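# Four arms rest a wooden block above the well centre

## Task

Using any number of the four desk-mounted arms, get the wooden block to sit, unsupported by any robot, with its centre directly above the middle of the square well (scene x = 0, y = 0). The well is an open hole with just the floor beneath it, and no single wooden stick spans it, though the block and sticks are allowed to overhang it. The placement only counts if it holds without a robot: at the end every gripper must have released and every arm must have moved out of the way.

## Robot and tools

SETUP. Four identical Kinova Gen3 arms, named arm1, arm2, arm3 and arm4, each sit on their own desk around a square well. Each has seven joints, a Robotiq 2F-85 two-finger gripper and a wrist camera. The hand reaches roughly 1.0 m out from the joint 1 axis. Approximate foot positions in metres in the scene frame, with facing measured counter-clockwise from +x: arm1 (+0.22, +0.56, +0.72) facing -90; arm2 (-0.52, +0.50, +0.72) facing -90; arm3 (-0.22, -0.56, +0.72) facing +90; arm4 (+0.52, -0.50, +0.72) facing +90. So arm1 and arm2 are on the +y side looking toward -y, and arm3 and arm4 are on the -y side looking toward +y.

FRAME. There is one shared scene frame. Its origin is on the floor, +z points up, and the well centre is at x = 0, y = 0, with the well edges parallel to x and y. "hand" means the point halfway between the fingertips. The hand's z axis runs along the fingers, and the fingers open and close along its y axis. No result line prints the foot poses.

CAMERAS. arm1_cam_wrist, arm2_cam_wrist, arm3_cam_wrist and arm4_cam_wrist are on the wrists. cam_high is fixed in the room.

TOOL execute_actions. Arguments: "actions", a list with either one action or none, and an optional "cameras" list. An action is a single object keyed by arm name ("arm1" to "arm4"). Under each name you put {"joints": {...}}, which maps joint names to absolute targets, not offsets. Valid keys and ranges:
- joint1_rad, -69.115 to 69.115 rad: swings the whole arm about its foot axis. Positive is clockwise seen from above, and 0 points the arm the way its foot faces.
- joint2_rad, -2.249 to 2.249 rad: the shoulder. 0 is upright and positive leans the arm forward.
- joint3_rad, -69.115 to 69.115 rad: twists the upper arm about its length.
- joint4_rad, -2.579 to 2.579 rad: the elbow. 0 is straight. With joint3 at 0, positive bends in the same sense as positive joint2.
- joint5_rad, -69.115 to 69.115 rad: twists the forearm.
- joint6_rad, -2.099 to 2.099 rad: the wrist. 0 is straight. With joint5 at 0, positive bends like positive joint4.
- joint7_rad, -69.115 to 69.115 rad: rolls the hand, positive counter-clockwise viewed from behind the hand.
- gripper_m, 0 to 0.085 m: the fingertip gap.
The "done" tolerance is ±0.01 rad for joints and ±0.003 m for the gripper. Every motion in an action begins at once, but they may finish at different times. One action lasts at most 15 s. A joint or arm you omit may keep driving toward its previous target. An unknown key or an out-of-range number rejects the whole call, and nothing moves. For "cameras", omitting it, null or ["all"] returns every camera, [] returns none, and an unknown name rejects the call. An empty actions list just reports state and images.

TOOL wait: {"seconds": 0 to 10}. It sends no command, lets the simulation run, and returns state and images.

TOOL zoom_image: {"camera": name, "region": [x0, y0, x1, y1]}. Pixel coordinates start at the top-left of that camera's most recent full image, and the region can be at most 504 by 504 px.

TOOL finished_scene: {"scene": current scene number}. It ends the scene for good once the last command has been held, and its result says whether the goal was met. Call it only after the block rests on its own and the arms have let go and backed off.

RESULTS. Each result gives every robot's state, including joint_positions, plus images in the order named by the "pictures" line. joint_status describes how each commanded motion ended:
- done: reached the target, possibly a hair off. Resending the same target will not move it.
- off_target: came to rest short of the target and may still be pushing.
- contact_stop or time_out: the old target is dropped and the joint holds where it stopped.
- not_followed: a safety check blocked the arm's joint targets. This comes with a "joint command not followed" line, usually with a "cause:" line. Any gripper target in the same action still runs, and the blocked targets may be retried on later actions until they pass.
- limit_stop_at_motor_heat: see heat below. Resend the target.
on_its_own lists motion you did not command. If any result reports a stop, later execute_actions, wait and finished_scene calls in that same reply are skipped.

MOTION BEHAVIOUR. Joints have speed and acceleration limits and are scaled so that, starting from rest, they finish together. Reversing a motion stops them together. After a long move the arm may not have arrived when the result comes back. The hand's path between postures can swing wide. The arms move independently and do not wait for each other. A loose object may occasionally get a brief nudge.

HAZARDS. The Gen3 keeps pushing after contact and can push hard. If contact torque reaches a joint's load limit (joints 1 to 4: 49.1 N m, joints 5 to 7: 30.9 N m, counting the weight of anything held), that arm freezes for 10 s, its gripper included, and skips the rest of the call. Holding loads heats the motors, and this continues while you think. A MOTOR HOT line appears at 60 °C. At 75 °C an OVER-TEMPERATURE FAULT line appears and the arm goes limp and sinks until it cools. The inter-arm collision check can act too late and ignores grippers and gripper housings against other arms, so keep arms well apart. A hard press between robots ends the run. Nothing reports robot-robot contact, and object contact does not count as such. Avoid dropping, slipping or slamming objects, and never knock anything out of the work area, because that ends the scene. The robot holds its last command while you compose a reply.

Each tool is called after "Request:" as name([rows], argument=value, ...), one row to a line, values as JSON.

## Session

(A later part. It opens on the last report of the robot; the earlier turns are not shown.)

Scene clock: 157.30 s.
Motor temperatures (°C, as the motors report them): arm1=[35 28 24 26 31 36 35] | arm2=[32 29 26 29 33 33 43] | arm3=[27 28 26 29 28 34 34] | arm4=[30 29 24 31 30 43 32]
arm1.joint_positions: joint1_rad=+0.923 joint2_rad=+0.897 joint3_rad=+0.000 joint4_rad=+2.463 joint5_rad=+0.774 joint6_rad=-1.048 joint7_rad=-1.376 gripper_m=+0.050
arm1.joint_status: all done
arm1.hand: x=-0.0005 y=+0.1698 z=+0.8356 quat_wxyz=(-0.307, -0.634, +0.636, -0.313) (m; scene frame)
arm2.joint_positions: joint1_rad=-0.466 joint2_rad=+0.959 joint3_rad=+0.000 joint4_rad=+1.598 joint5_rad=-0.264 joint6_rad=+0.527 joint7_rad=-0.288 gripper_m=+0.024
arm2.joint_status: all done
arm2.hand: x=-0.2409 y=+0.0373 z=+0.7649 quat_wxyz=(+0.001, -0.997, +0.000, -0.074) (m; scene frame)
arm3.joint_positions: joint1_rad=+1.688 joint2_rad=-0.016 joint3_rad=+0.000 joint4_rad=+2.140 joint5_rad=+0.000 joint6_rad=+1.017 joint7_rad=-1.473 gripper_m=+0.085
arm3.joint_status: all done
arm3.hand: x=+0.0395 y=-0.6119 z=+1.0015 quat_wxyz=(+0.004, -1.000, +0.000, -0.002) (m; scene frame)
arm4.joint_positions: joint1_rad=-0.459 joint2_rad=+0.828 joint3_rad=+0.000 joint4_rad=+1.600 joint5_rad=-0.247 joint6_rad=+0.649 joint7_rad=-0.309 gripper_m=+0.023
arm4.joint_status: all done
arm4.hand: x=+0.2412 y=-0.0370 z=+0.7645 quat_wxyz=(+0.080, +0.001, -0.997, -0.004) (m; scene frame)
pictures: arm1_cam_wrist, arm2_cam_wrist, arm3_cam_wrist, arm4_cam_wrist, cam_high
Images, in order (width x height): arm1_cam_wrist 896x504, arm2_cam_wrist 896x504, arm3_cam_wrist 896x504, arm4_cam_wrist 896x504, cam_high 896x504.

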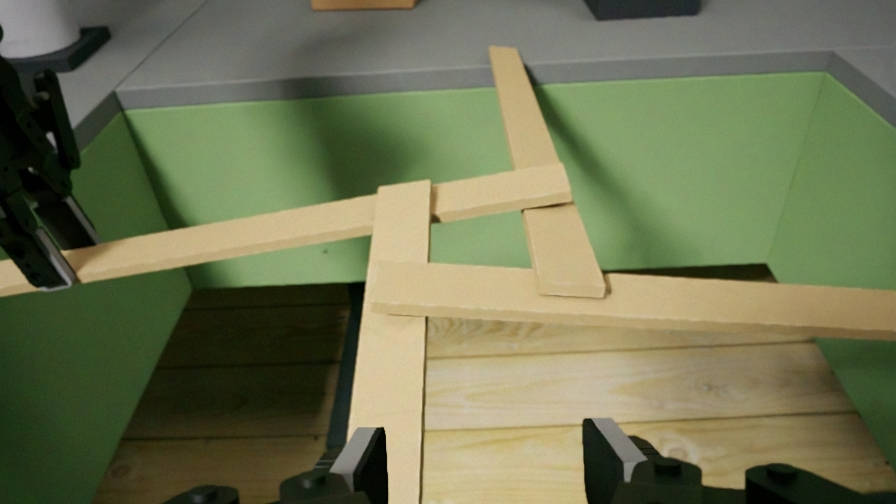

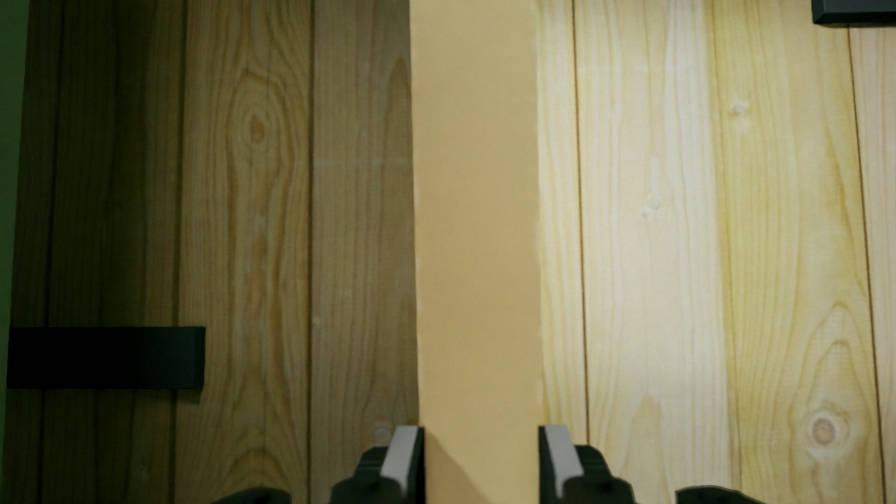

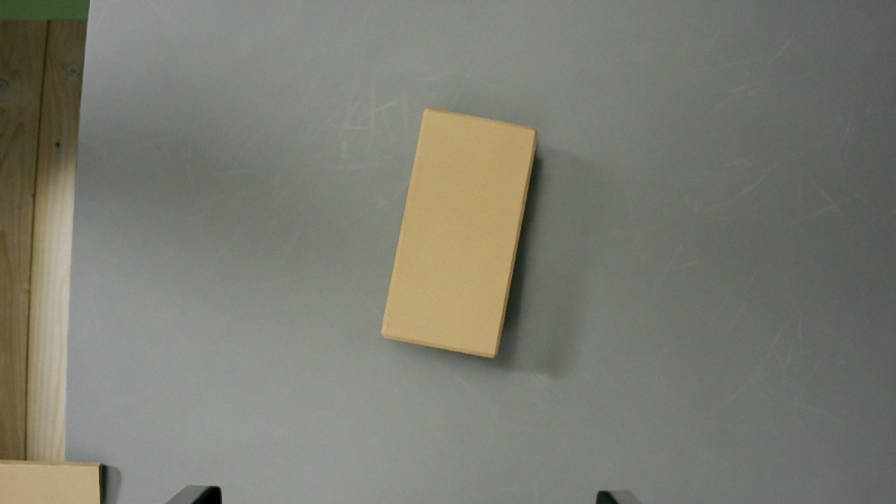

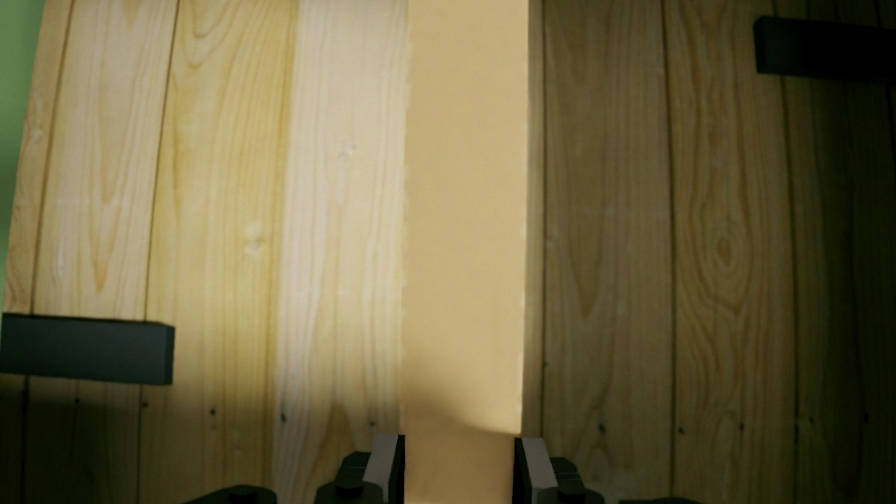

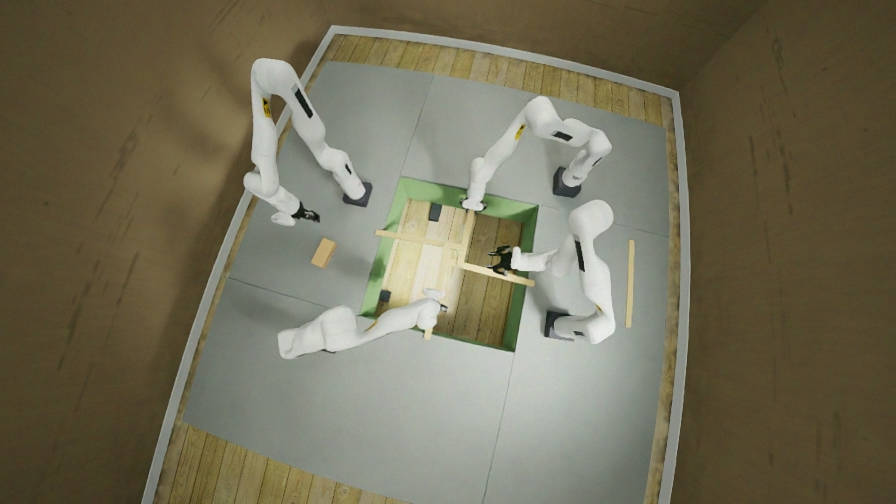

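Request:
execute_actions([
  {"arm3":{"joints":{"joint1_rad":1.7333,"joint2_rad":0.6111,"joint4_rad":2.184,"joint6_rad":0.3465,"joint7_rad":-1.5897}},"arm2":{"joints":{"joint1_rad":-0.4731,"joint2_rad":0.9633,"joint4_rad":1.5909,"joint5_rad":-0.2415,"joint6_rad":0.5309,"joint7_rad":-0.3148}},"arm4":{"joints":{"joint1_rad":-0.4660,"joint2_rad":0.8322,"joint4_rad":1.5935,"joint5_rad":-0.2285,"joint6_rad":0.6515,"joint7_rad":-0.3312}}},
])

Request:
zoom_image(camera="arm1_cam_wrist", region=[490, 160, 630, 320])

Request:
zoom_image(camera="arm1_cam_wrist", region=[340, 180, 480, 340])

Scene clock: 166.73 s.
Motor temperatures (°C, as the motors report them): arm1=[35 28 24 26 31 36 35] | arm2=[32 29 26 29 33 33 43] | arm3=[27 28 26 29 28 34 34] | arm4=[30 29 24 31 30 43 32]
arm1.joint_positions: joint1_rad=+0.923 joint2_rad=+0.897 joint3_rad=+0.000 joint4_rad=+2.463 joint5_rad=+0.774 joint6_rad=-1.048 joint7_rad=-1.376 gripper_m=+0.050
arm1.joint_status: not commanded
arm1.hand: x=-0.0005 y=+0.1698 z=+0.8356 quat_wxyz=(-0.307, -0.634, +0.636, -0.313) (m; scene frame)
arm2.joint_positions: joint1_rad=-0.473 joint2_rad=+0.964 joint3_rad=+0.000 joint4_rad=+1.591 joint5_rad=-0.241 joint6_rad=+0.531 joint7_rad=-0.315 gripper_m=+0.024
arm2.joint_status: all done
arm2.hand: x=-0.2405 y=+0.0373 z=+0.7628 quat_wxyz=(+0.001, -0.998, +0.000, -0.068) (m; scene frame)
arm3.joint_positions: joint1_rad=+1.733 joint2_rad=+0.611 joint3_rad=+0.000 joint4_rad=+2.184 joint5_rad=+0.000 joint6_rad=+0.347 joint7_rad=-1.590 gripper_m=+0.085
arm3.joint_status: all done
arm3.hand: x=+0.1241 y=-0.6342 z=+0.7952 quat_wxyz=(+0.004, -0.997, +0.081, -0.001) (m; scene frame)
arm4.joint_positions: joint1_rad=-0.466 joint2_rad=+0.833 joint3_rad=+0.000 joint4_rad=+1.594 joint5_rad=-0.228 joint6_rad=+0.652 joint7_rad=-0.331 gripper_m=+0.023
arm4.joint_status: all done
arm4.hand: x=+0.2408 y=-0.0370 z=+0.7624 quat_wxyz=(+0.074, +0.001, -0.997, -0.004) (m; scene frame)
pictures: arm1_cam_wrist, arm2_cam_wrist, arm3_cam_wrist, arm4_cam_wrist, cam_high
Images, in order (width x height): arm1_cam_wrist 896x504, arm2_cam_wrist 896x504, arm3_cam_wrist 896x504, arm4_cam_wrist 896x504, cam_high 896x504.

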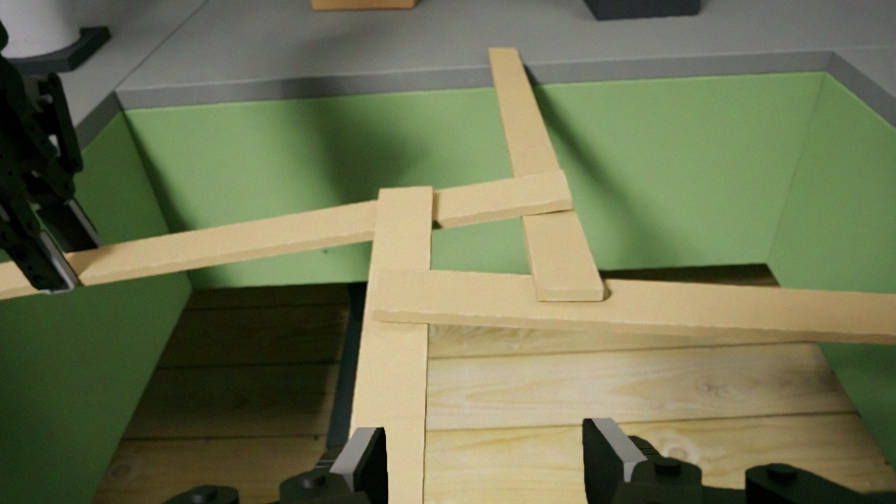

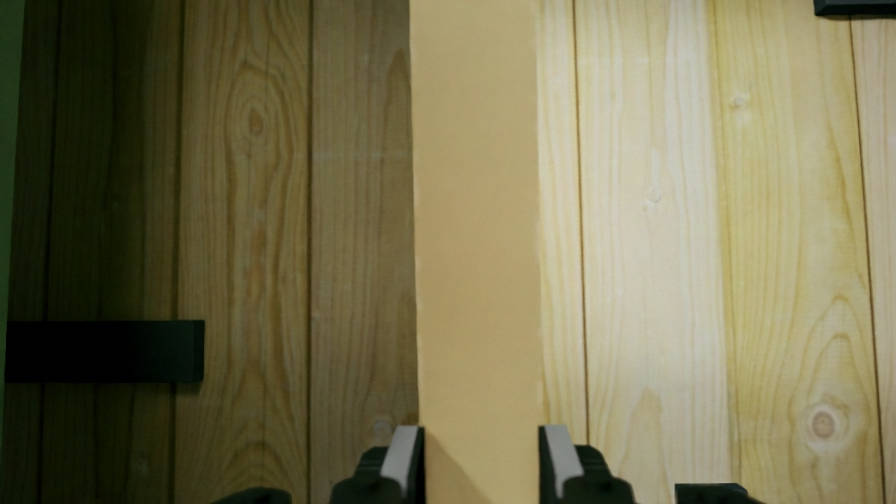

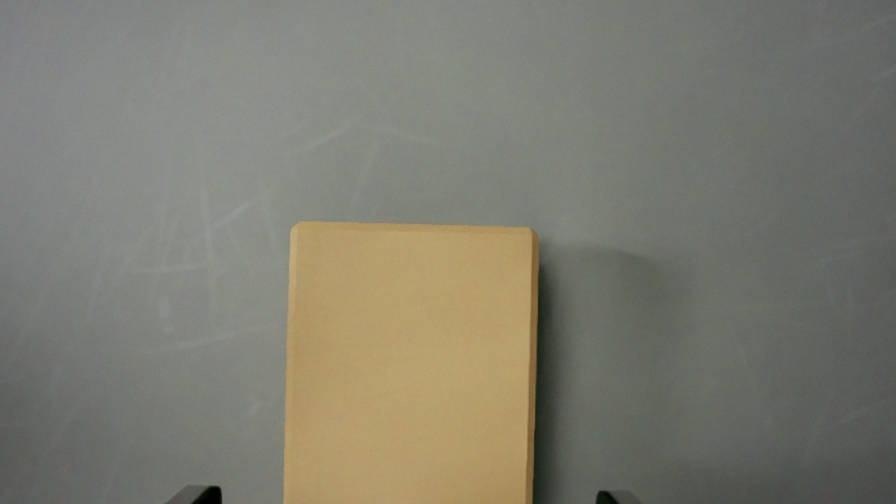

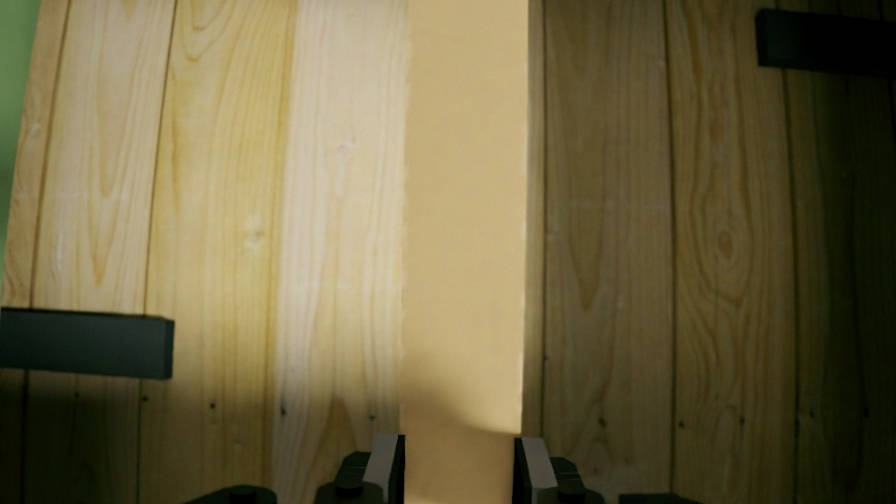

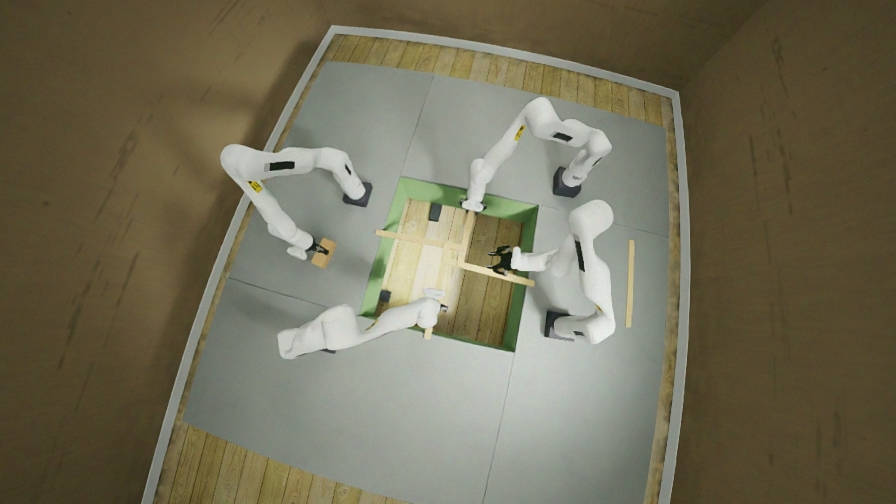

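Region (490, 160, 630, 320) of arm1_cam_wrist's 896x504 image, scaled by 3.150; it fills the left 441 columns of this view, and the rest is white.

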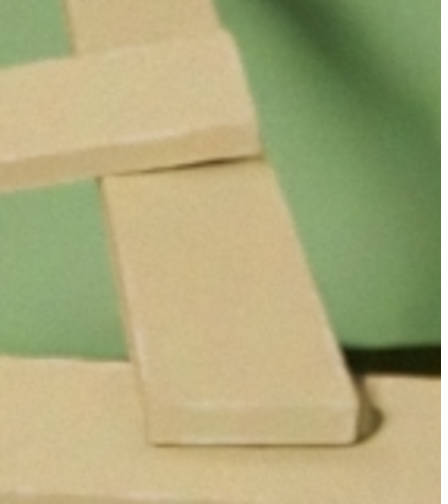

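Region (340, 180, 480, 340) of arm1_cam_wrist's 896x504 image, scaled by 3.150; it fills the left 441 columns of this view, and the rest is white.

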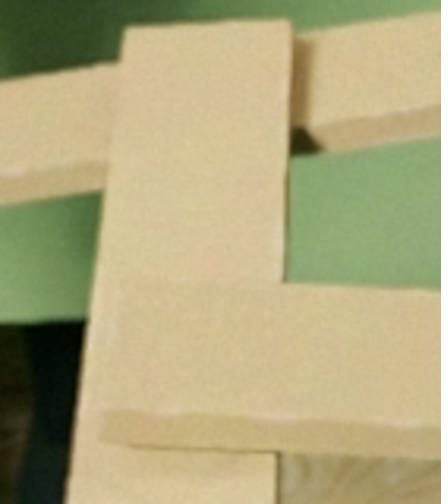

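Request:
execute_actions([
  {"arm3":{"joints":{"joint2_rad":0.7438,"joint4_rad":2.1951,"joint6_rad":0.2027}},"arm2":{"joints":{"gripper_m":0.05}},"arm4":{"joints":{"gripper_m":0.05}}},
])

Scene clock: 170.77 s.
Motor temperatures (°C, as the motors report them): arm1=[35 28 24 26 31 36 35] | arm2=[32 29 26 29 33 33 43] | arm3=[27 28 26 29 28 34 34] | arm4=[30 29 24 31 30 43 32]
arm1.joint_positions: joint1_rad=+0.923 joint2_rad=+0.897 joint3_rad=+0.000 joint4_rad=+2.463 joint5_rad=+0.774 joint6_rad=-1.048 joint7_rad=-1.376 gripper_m=+0.050
arm1.joint_status: not commanded
arm1.hand: x=-0.0005 y=+0.1698 z=+0.8356 quat_wxyz=(-0.307, -0.634, +0.636, -0.313) (m; scene frame)
arm2.joint_positions: joint1_rad=-0.473 joint2_rad=+0.963 joint3_rad=+0.000 joint4_rad=+1.591 joint5_rad=-0.242 joint6_rad=+0.531 joint7_rad=-0.315 gripper_m=+0.050
arm2.joint_status: all done
arm2.hand: x=-0.2402 y=+0.0368 z=+0.7633 quat_wxyz=(+0.000, -0.998, +0.000, -0.069) (m; scene frame)
arm3.joint_positions: joint1_rad=+1.733 joint2_rad=+0.744 joint3_rad=+0.000 joint4_rad=+2.195 joint5_rad=+0.000 joint6_rad=+0.203 joint7_rad=-1.590 gripper_m=+0.085
arm3.joint_status: all done
arm3.hand: x=+0.1243 y=-0.6338 z=+0.7479 quat_wxyz=(+0.004, -0.997, +0.081, -0.001) (m; scene frame)
arm4.joint_positions: joint1_rad=-0.466 joint2_rad=+0.832 joint3_rad=+0.000 joint4_rad=+1.593 joint5_rad=-0.229 joint6_rad=+0.651 joint7_rad=-0.331 gripper_m=+0.050
arm4.joint_status: all done
arm4.hand: x=+0.2404 y=-0.0365 z=+0.7630 quat_wxyz=(+0.075, +0.001, -0.997, -0.005) (m; scene frame)
pictures: arm1_cam_wrist, arm2_cam_wrist, arm3_cam_wrist, arm4_cam_wrist, cam_high
Images, in order (width x height): arm1_cam_wrist 896x504, arm2_cam_wrist 896x504, arm3_cam_wrist 896x504, arm4_cam_wrist 896x504, cam_high 896x504.

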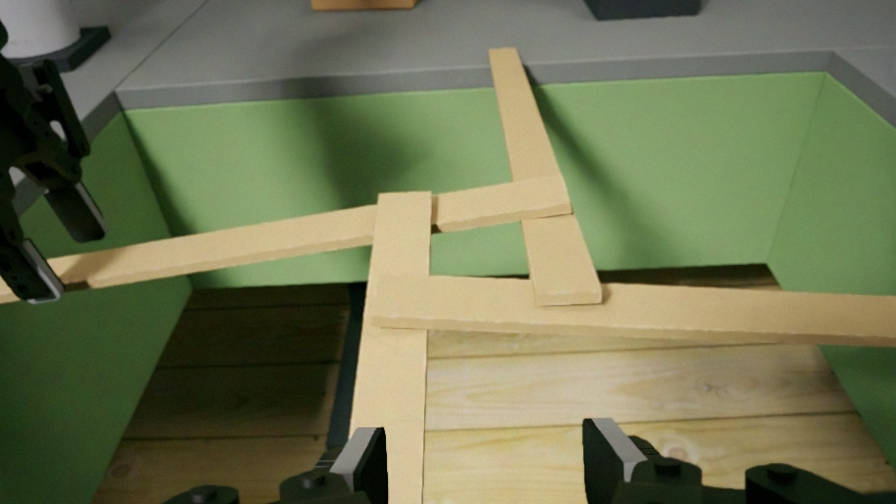

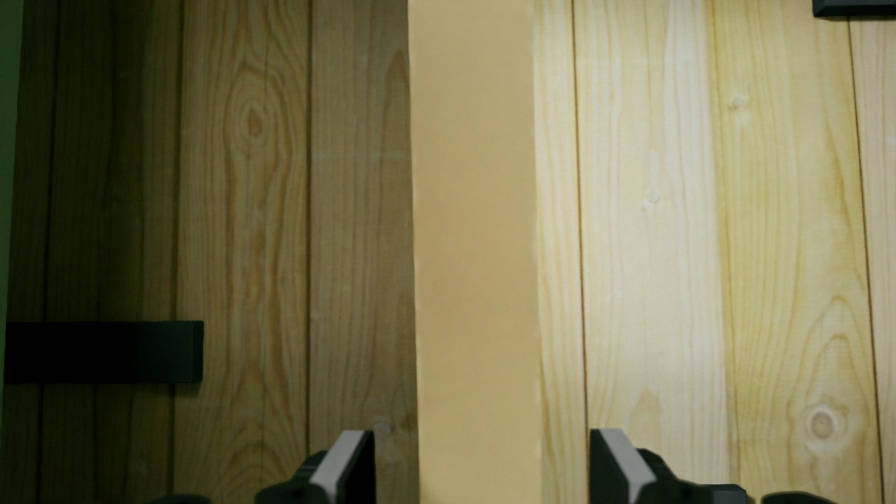

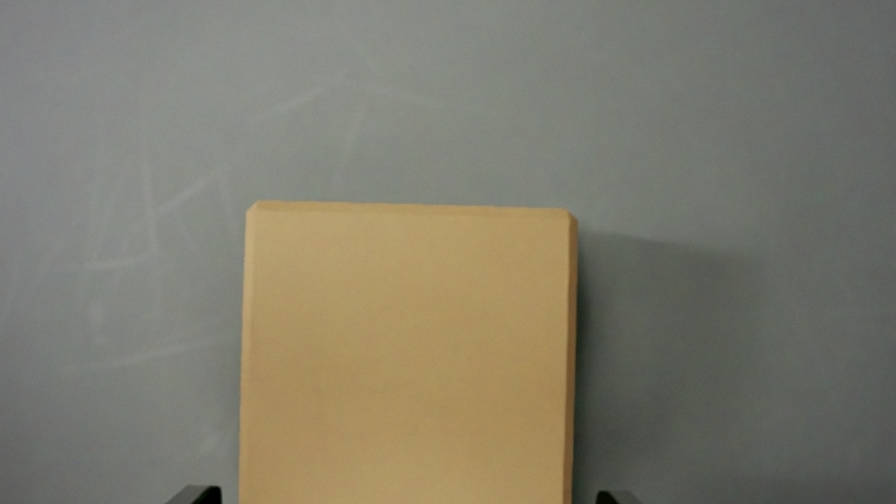

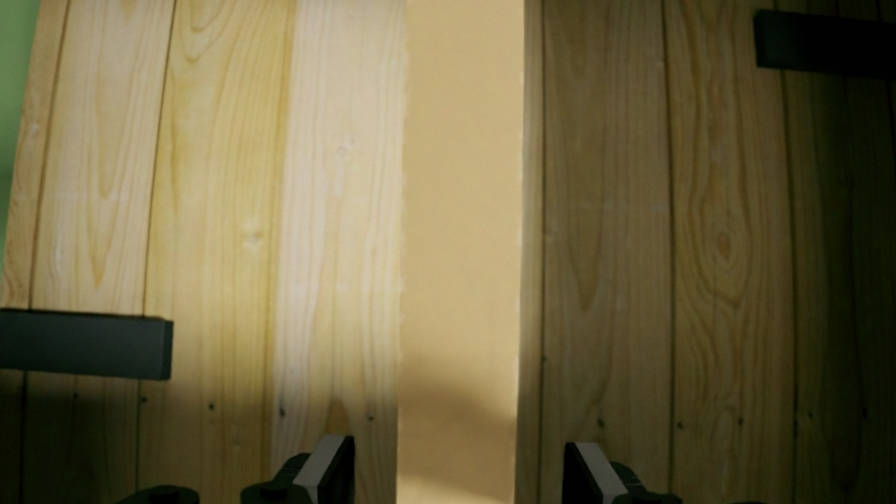

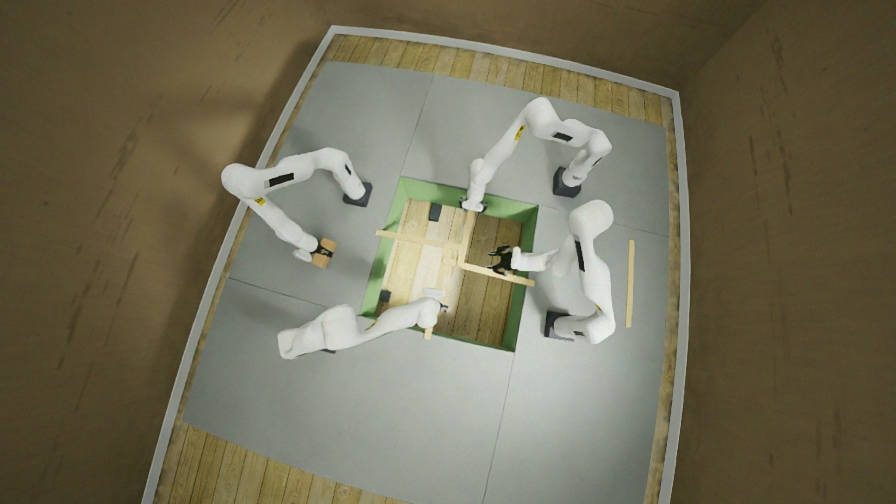

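Request:
execute_actions([
  {"arm3":{"joints":{"gripper_m":0.052}},"arm2":{"joints":{"joint2_rad":0.843,"joint4_rad":1.6605}},"arm4":{"joints":{"joint2_rad":0.712,"joint4_rad":1.651}}},
], cameras=["arm1_cam_wrist","arm3_cam_wrist","cam_high"])

Scene clock: 173.00 s.
Motor temperatures (°C, as the motors report them): arm1=[35 28 24 26 31 36 35] | arm2=[32 29 26 29 33 33 43] | arm3=[27 28 26 29 28 34 34] | arm4=[30 29 24 31 30 43 32]
arm1.joint_positions: joint1_rad=+0.923 joint2_rad=+0.897 joint3_rad=+0.000 joint4_rad=+2.463 joint5_rad=+0.774 joint6_rad=-1.048 joint7_rad=-1.376 gripper_m=+0.050
arm1.joint_status: not commanded
arm1.hand: x=-0.0005 y=+0.1698 z=+0.8356 quat_wxyz=(-0.307, -0.634, +0.636, -0.313) (m; scene frame)
arm2.joint_positions: joint1_rad=-0.473 joint2_rad=+0.843 joint3_rad=+0.000 joint4_rad=+1.660 joint5_rad=-0.242 joint6_rad=+0.531 joint7_rad=-0.315 gripper_m=+0.050
arm2.joint_status: all done
arm2.hand: x=-0.2414 y=+0.0392 z=+0.8135 quat_wxyz=(-0.022, -0.996, -0.002, -0.081) (m; scene frame)
arm3.joint_positions: joint1_rad=+1.733 joint2_rad=+0.741 joint3_rad=+0.000 joint4_rad=+2.196 joint5_rad=+0.000 joint6_rad=+0.204 joint7_rad=-1.590 gripper_m=+0.067
arm3.joint_status: gripper_m off_target (ended at +0.067, target +0.052)
arm3.hand: x=+0.1243 y=-0.6339 z=+0.7488 quat_wxyz=(+0.004, -0.997, +0.081, -0.002) (m; scene frame)
arm4.joint_positions: joint1_rad=-0.466 joint2_rad=+0.712 joint3_rad=+0.000 joint4_rad=+1.651 joint5_rad=-0.229 joint6_rad=+0.651 joint7_rad=-0.331 gripper_m=+0.050
arm4.joint_status: all done
arm4.hand: x=+0.2412 y=-0.0393 z=+0.8136 quat_wxyz=(+0.090, +0.003, -0.995, -0.032) (m; scene frame)
pictures: arm1_cam_wrist, arm3_cam_wrist, cam_high
Images, in order (width x height): arm1_cam_wrist 896x504, arm3_cam_wrist 896x504, cam_high 896x504.

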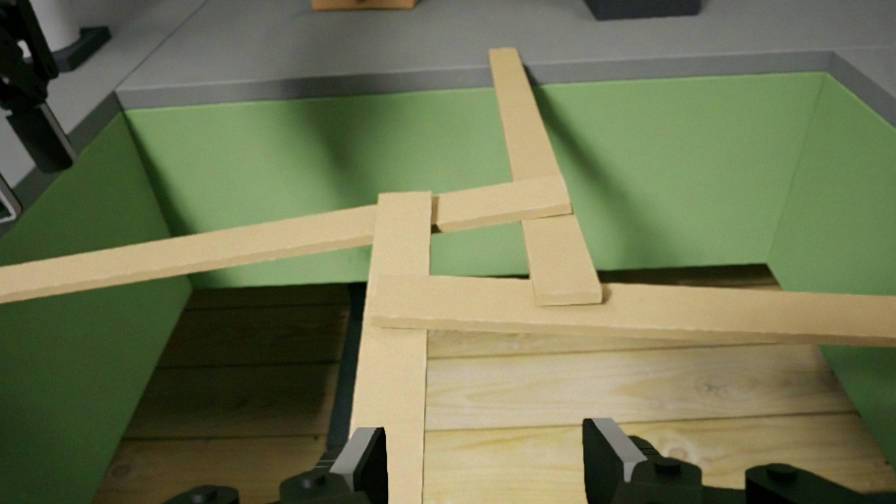

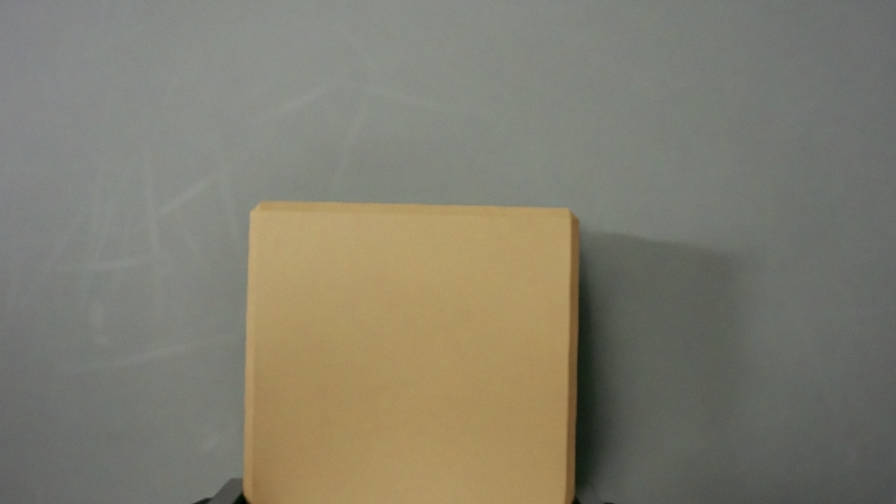

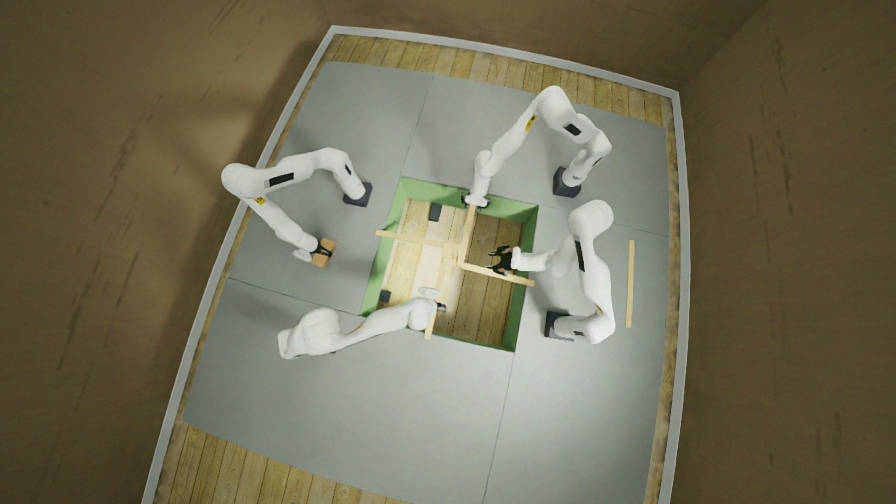

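Request:
execute_actions([
  {"arm3":{"joints":{"joint2_rad":0.5712,"joint4_rad":2.1763,"joint6_rad":0.3941}},"arm1":{"joints":{"joint1_rad":1.3412,"joint2_rad":0.8197,"joint4_rad":2.2764,"joint5_rad":1.5315,"joint6_rad":-0.9475,"joint7_rad":-1.6267}},"arm2":{"joints":{"joint1_rad":0.1,"joint2_rad":0.5,"joint4_rad":1.66,"joint5_rad":0,"joint6_rad":0.9}},"arm4":{"joints":{"joint1_rad":0.1,"joint2_rad":0.4,"joint4_rad":1.65,"joint5_rad":0,"joint6_rad":1.0}}},
], cameras=["arm1_cam_wrist","arm3_cam_wrist","cam_high"])

Scene clock: 180.00 s.
Motor temperatures (°C, as the motors report them): arm1=[35 28 24 26 31 36 35] | arm2=[32 29 26 29 33 33 43] | arm3=[27 28 26 29 28 34 34] | arm4=[30 29 24 31 30 43 32]
arm1.joint_positions: joint1_rad=+1.341 joint2_rad=+0.820 joint3_rad=+0.000 joint4_rad=+2.276 joint5_rad=+1.531 joint6_rad=-0.947 joint7_rad=-1.627 gripper_m=+0.050
arm1.joint_status: all done
arm1.hand: x=-0.0508 y=+0.2500 z=+0.8645 quat_wxyz=(-0.290, -0.685, +0.563, -0.359) (m; scene frame)
arm2.joint_positions: joint1_rad=+0.100 joint2_rad=+0.500 joint3_rad=+0.000 joint4_rad=+1.660 joint5_rad=+0.000 joint6_rad=+0.900 joint7_rad=-0.315 gripper_m=+0.050
arm2.joint_status: all done
arm2.hand: x=-0.5703 y=+0.0136 z=+0.9781 quat_wxyz=(-0.041, -0.982, +0.183, -0.004) (m; scene frame)
arm3.joint_positions: joint1_rad=+1.733 joint2_rad=+0.572 joint3_rad=+0.000 joint4_rad=+2.177 joint5_rad=+0.000 joint6_rad=+0.394 joint7_rad=-1.590 gripper_m=+0.067
arm3.joint_status: all done
arm3.hand: x=+0.1236 y=-0.6343 z=+0.8095 quat_wxyz=(+0.004, -0.997, +0.081, -0.001) (m; scene frame)
arm4.joint_positions: joint1_rad=+0.100 joint2_rad=+0.400 joint3_rad=+0.000 joint4_rad=+1.650 joint5_rad=+0.000 joint6_rad=+1.000 joint7_rad=-0.331 gripper_m=+0.050
arm4.joint_status: all done
arm4.hand: x=+0.5696 y=-0.0330 z=+0.9598 quat_wxyz=(+0.003, -0.192, -0.980, -0.051) (m; scene frame)
pictures: arm1_cam_wrist, arm3_cam_wrist, cam_high
Images, in order (width x height): arm1_cam_wrist 896x504, arm3_cam_wrist 896x504, cam_high 896x504.

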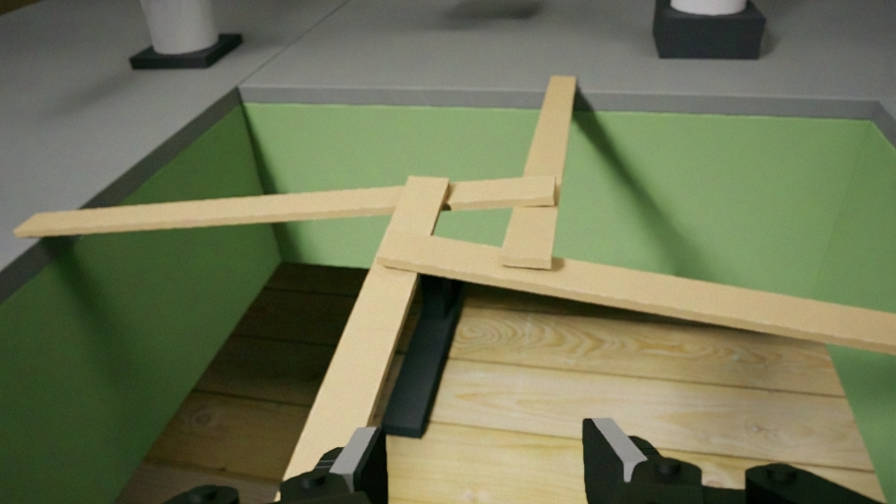

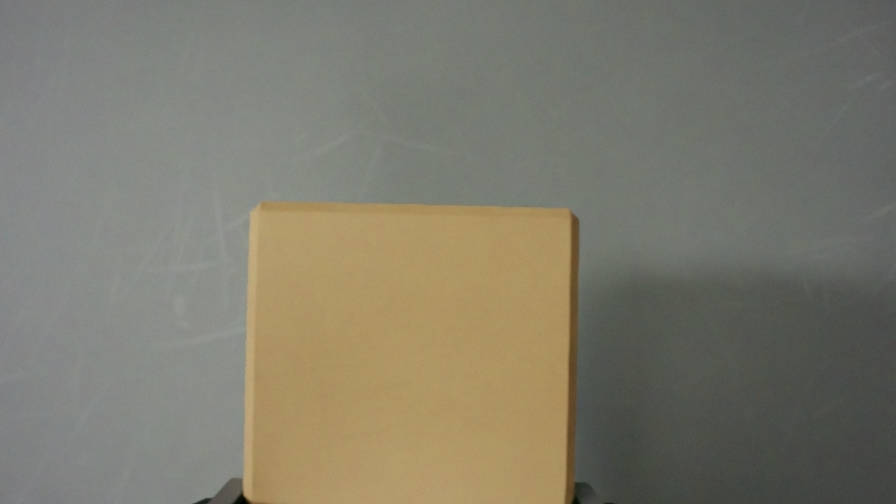

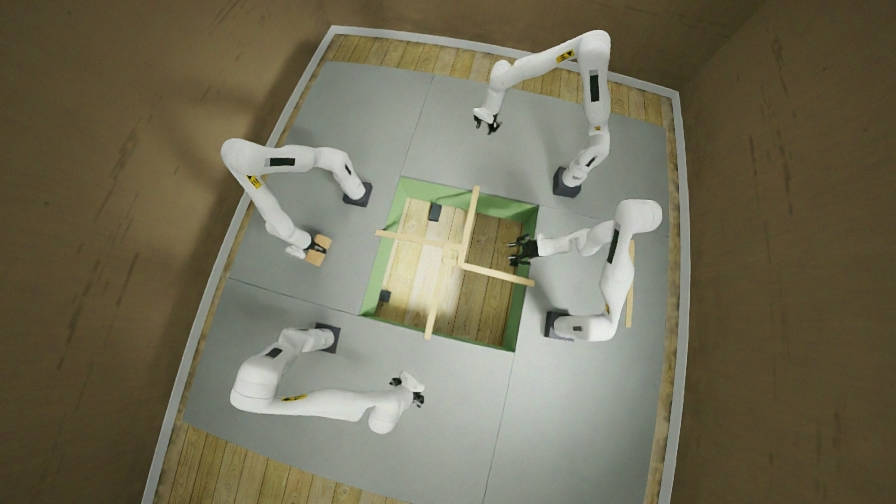

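Request:
execute_actions([
  {"arm3":{"joints":{"joint1_rad":0.3482,"joint2_rad":0.9254,"joint4_rad":1.2193,"joint6_rad":0.9969,"joint7_rad":-2.9877}}},
], cameras=["arm1_cam_wrist","arm3_cam_wrist","cam_high"])

Scene clock: 183.70 s.
Motor temperatures (°C, as the motors report them): arm1=[35 28 24 26 31 36 35] | arm2=[32 29 26 29 33 33 43] | arm3=[27 28 26 29 28 34 34] | arm4=[30 29 24 31 30 43 32]
arm1.joint_positions: joint1_rad=+1.341 joint2_rad=+0.820 joint3_rad=+0.000 joint4_rad=+2.276 joint5_rad=+1.531 joint6_rad=-0.948 joint7_rad=-1.627 gripper_m=+0.050
arm1.joint_status: not commanded
arm1.hand: x=-0.0508 y=+0.2500 z=+0.8645 quat_wxyz=(-0.290, -0.685, +0.563, -0.359) (m; scene frame)
arm2.joint_positions: joint1_rad=+0.100 joint2_rad=+0.500 joint3_rad=+0.000 joint4_rad=+1.660 joint5_rad=+0.000 joint6_rad=+0.900 joint7_rad=-0.315 gripper_m=+0.050
arm2.joint_status: not commanded
arm2.hand: x=-0.5704 y=+0.0136 z=+0.9781 quat_wxyz=(-0.041, -0.982, +0.183, -0.004) (m; scene frame)
arm3.joint_positions: joint1_rad=+0.348 joint2_rad=+0.927 joint3_rad=+0.000 joint4_rad=+1.220 joint5_rad=+0.000 joint6_rad=+0.997 joint7_rad=-2.988 gripper_m=+0.067
arm3.joint_status: all done
arm3.hand: x=-0.0004 y=-0.0010 z=+0.8324 quat_wxyz=(+0.003, -0.996, +0.087, -0.001) (m; scene frame)
arm4.joint_positions: joint1_rad=+0.100 joint2_rad=+0.400 joint3_rad=+0.000 joint4_rad=+1.650 joint5_rad=+0.000 joint6_rad=+1.000 joint7_rad=-0.331 gripper_m=+0.050
arm4.joint_status: not commanded
arm4.hand: x=+0.5697 y=-0.0330 z=+0.9599 quat_wxyz=(+0.003, -0.192, -0.980, -0.051) (m; scene frame)
pictures: arm1_cam_wrist, arm3_cam_wrist, cam_high
Images, in order (width x height): arm1_cam_wrist 896x504, arm3_cam_wrist 896x504, cam_high 896x504.

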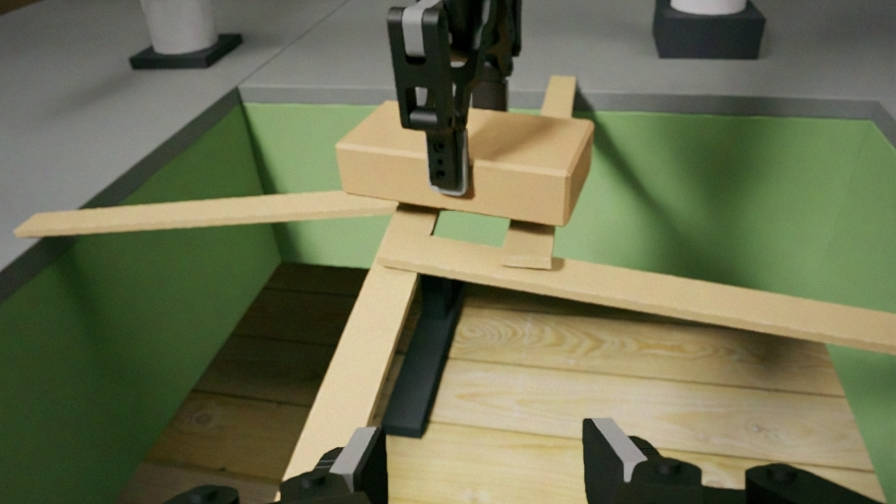

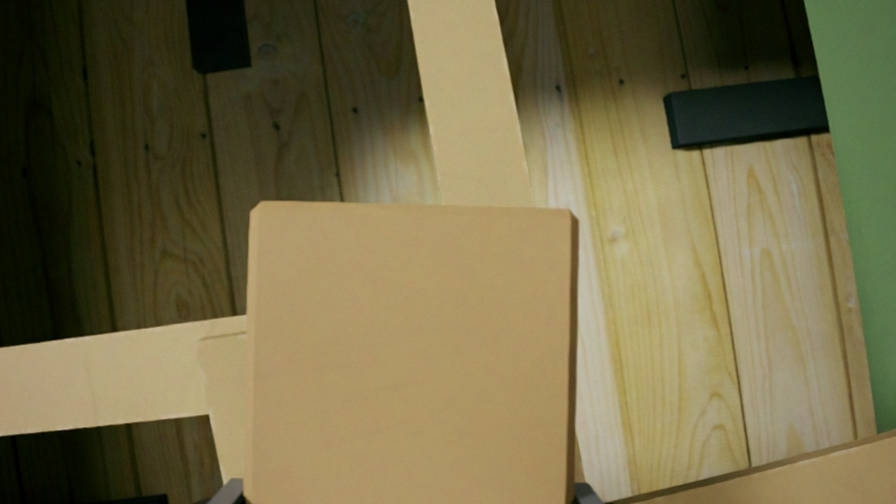

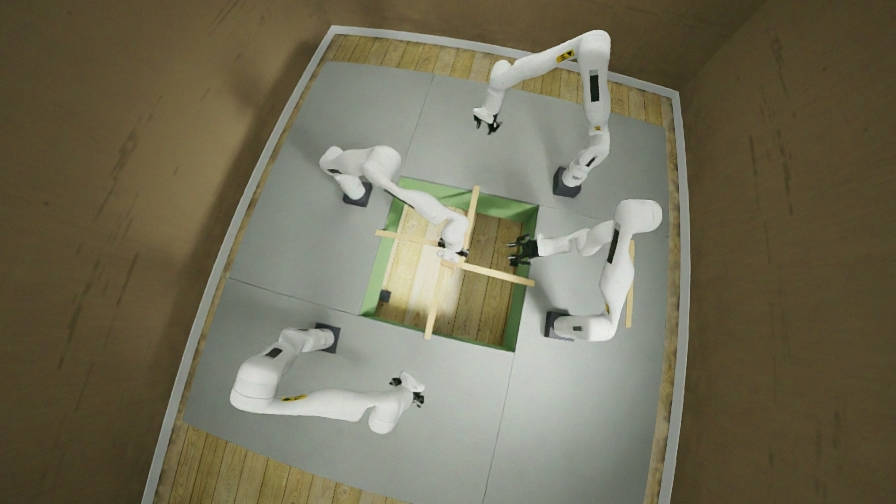

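Request:
zoom_image(camera="arm1_cam_wrist", region=[320, 90, 620, 290])

Region (320, 90, 620, 290) of arm1_cam_wrist's 896x504 image, scaled by 1.680.

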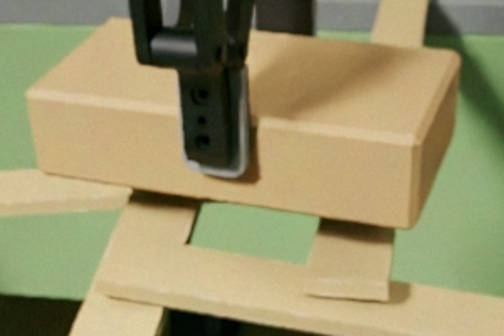

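Request:
execute_actions([
  {"arm3":{"joints":{"joint2_rad":0.9445,"joint4_rad":1.2220,"joint6_rad":0.9751}}},
], cameras=["arm1_cam_wrist","arm3_cam_wrist"])

Request:
zoom_image(camera="arm1_cam_wrist", region=[320, 130, 620, 300])

Scene clock: 186.50 s.
Motor temperatures (°C, as the motors report them): arm1=[35 28 24 26 31 36 35] | arm2=[32 29 26 29 33 33 43] | arm3=[27 29 26 29 28 34 34] | arm4=[30 29 24 31 30 43 32]
arm1.joint_positions: joint1_rad=+1.341 joint2_rad=+0.820 joint3_rad=+0.000 joint4_rad=+2.276 joint5_rad=+1.531 joint6_rad=-0.948 joint7_rad=-1.627 gripper_m=+0.050
arm1.joint_status: not commanded
arm1.hand: x=-0.0508 y=+0.2500 z=+0.8645 quat_wxyz=(-0.290, -0.685, +0.563, -0.359) (m; scene frame)
arm2.joint_positions: joint1_rad=+0.100 joint2_rad=+0.500 joint3_rad=+0.000 joint4_rad=+1.660 joint5_rad=+0.000 joint6_rad=+0.900 joint7_rad=-0.315 gripper_m=+0.050
arm2.joint_status: not commanded
arm2.hand: x=-0.5704 y=+0.0136 z=+0.9781 quat_wxyz=(-0.041, -0.982, +0.183, -0.004) (m; scene frame)
arm3.joint_positions: joint1_rad=+0.348 joint2_rad=+0.946 joint3_rad=+0.000 joint4_rad=+1.223 joint5_rad=+0.000 joint6_rad=+0.975 joint7_rad=-2.988 gripper_m=+0.067
arm3.joint_status: all done
arm3.hand: x=-0.0001 y=+0.0000 z=+0.8202 quat_wxyz=(+0.003, -0.996, +0.087, -0.001) (m; scene frame)
arm4.joint_positions: joint1_rad=+0.100 joint2_rad=+0.400 joint3_rad=+0.000 joint4_rad=+1.650 joint5_rad=+0.000 joint6_rad=+1.000 joint7_rad=-0.331 gripper_m=+0.050
arm4.joint_status: not commanded
arm4.hand: x=+0.5697 y=-0.0330 z=+0.9599 quat_wxyz=(+0.003, -0.192, -0.980, -0.051) (m; scene frame)
pictures: arm1_cam_wrist, arm3_cam_wrist
Images, in order (width x height): arm1_cam_wrist 896x504, arm3_cam_wrist 896x504.

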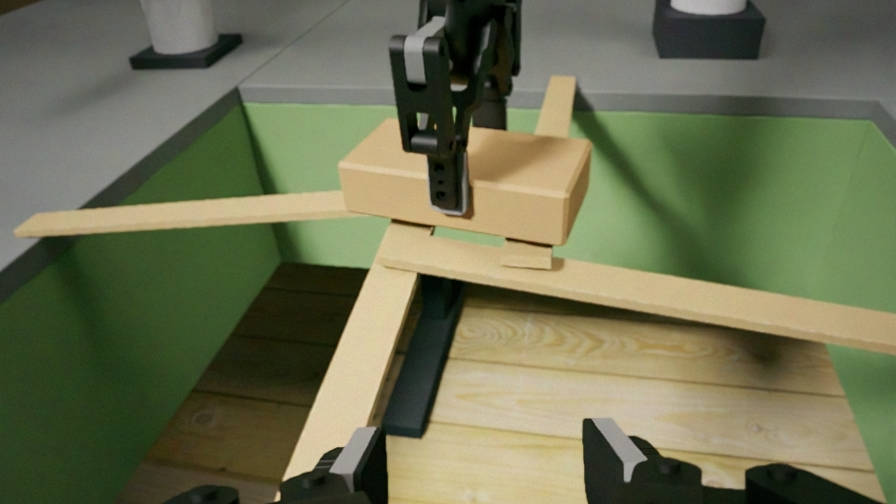

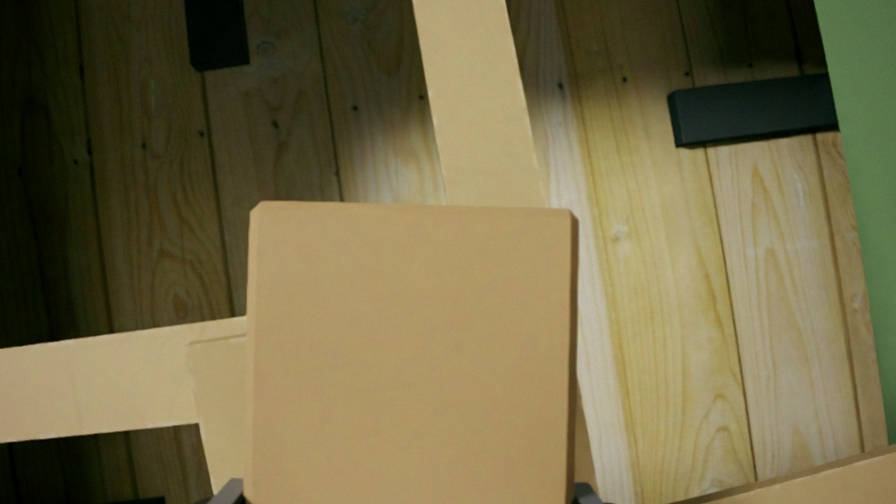

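Region (320, 130, 620, 300) of arm1_cam_wrist's 896x504 image, scaled by 1.680; it fills the top 286 rows of this view, and the rest is white.

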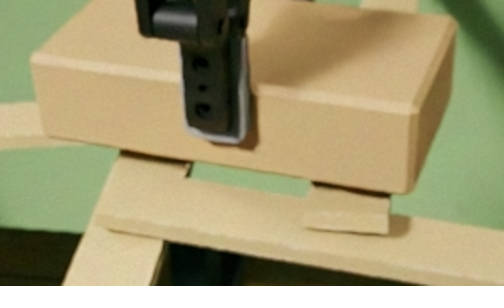

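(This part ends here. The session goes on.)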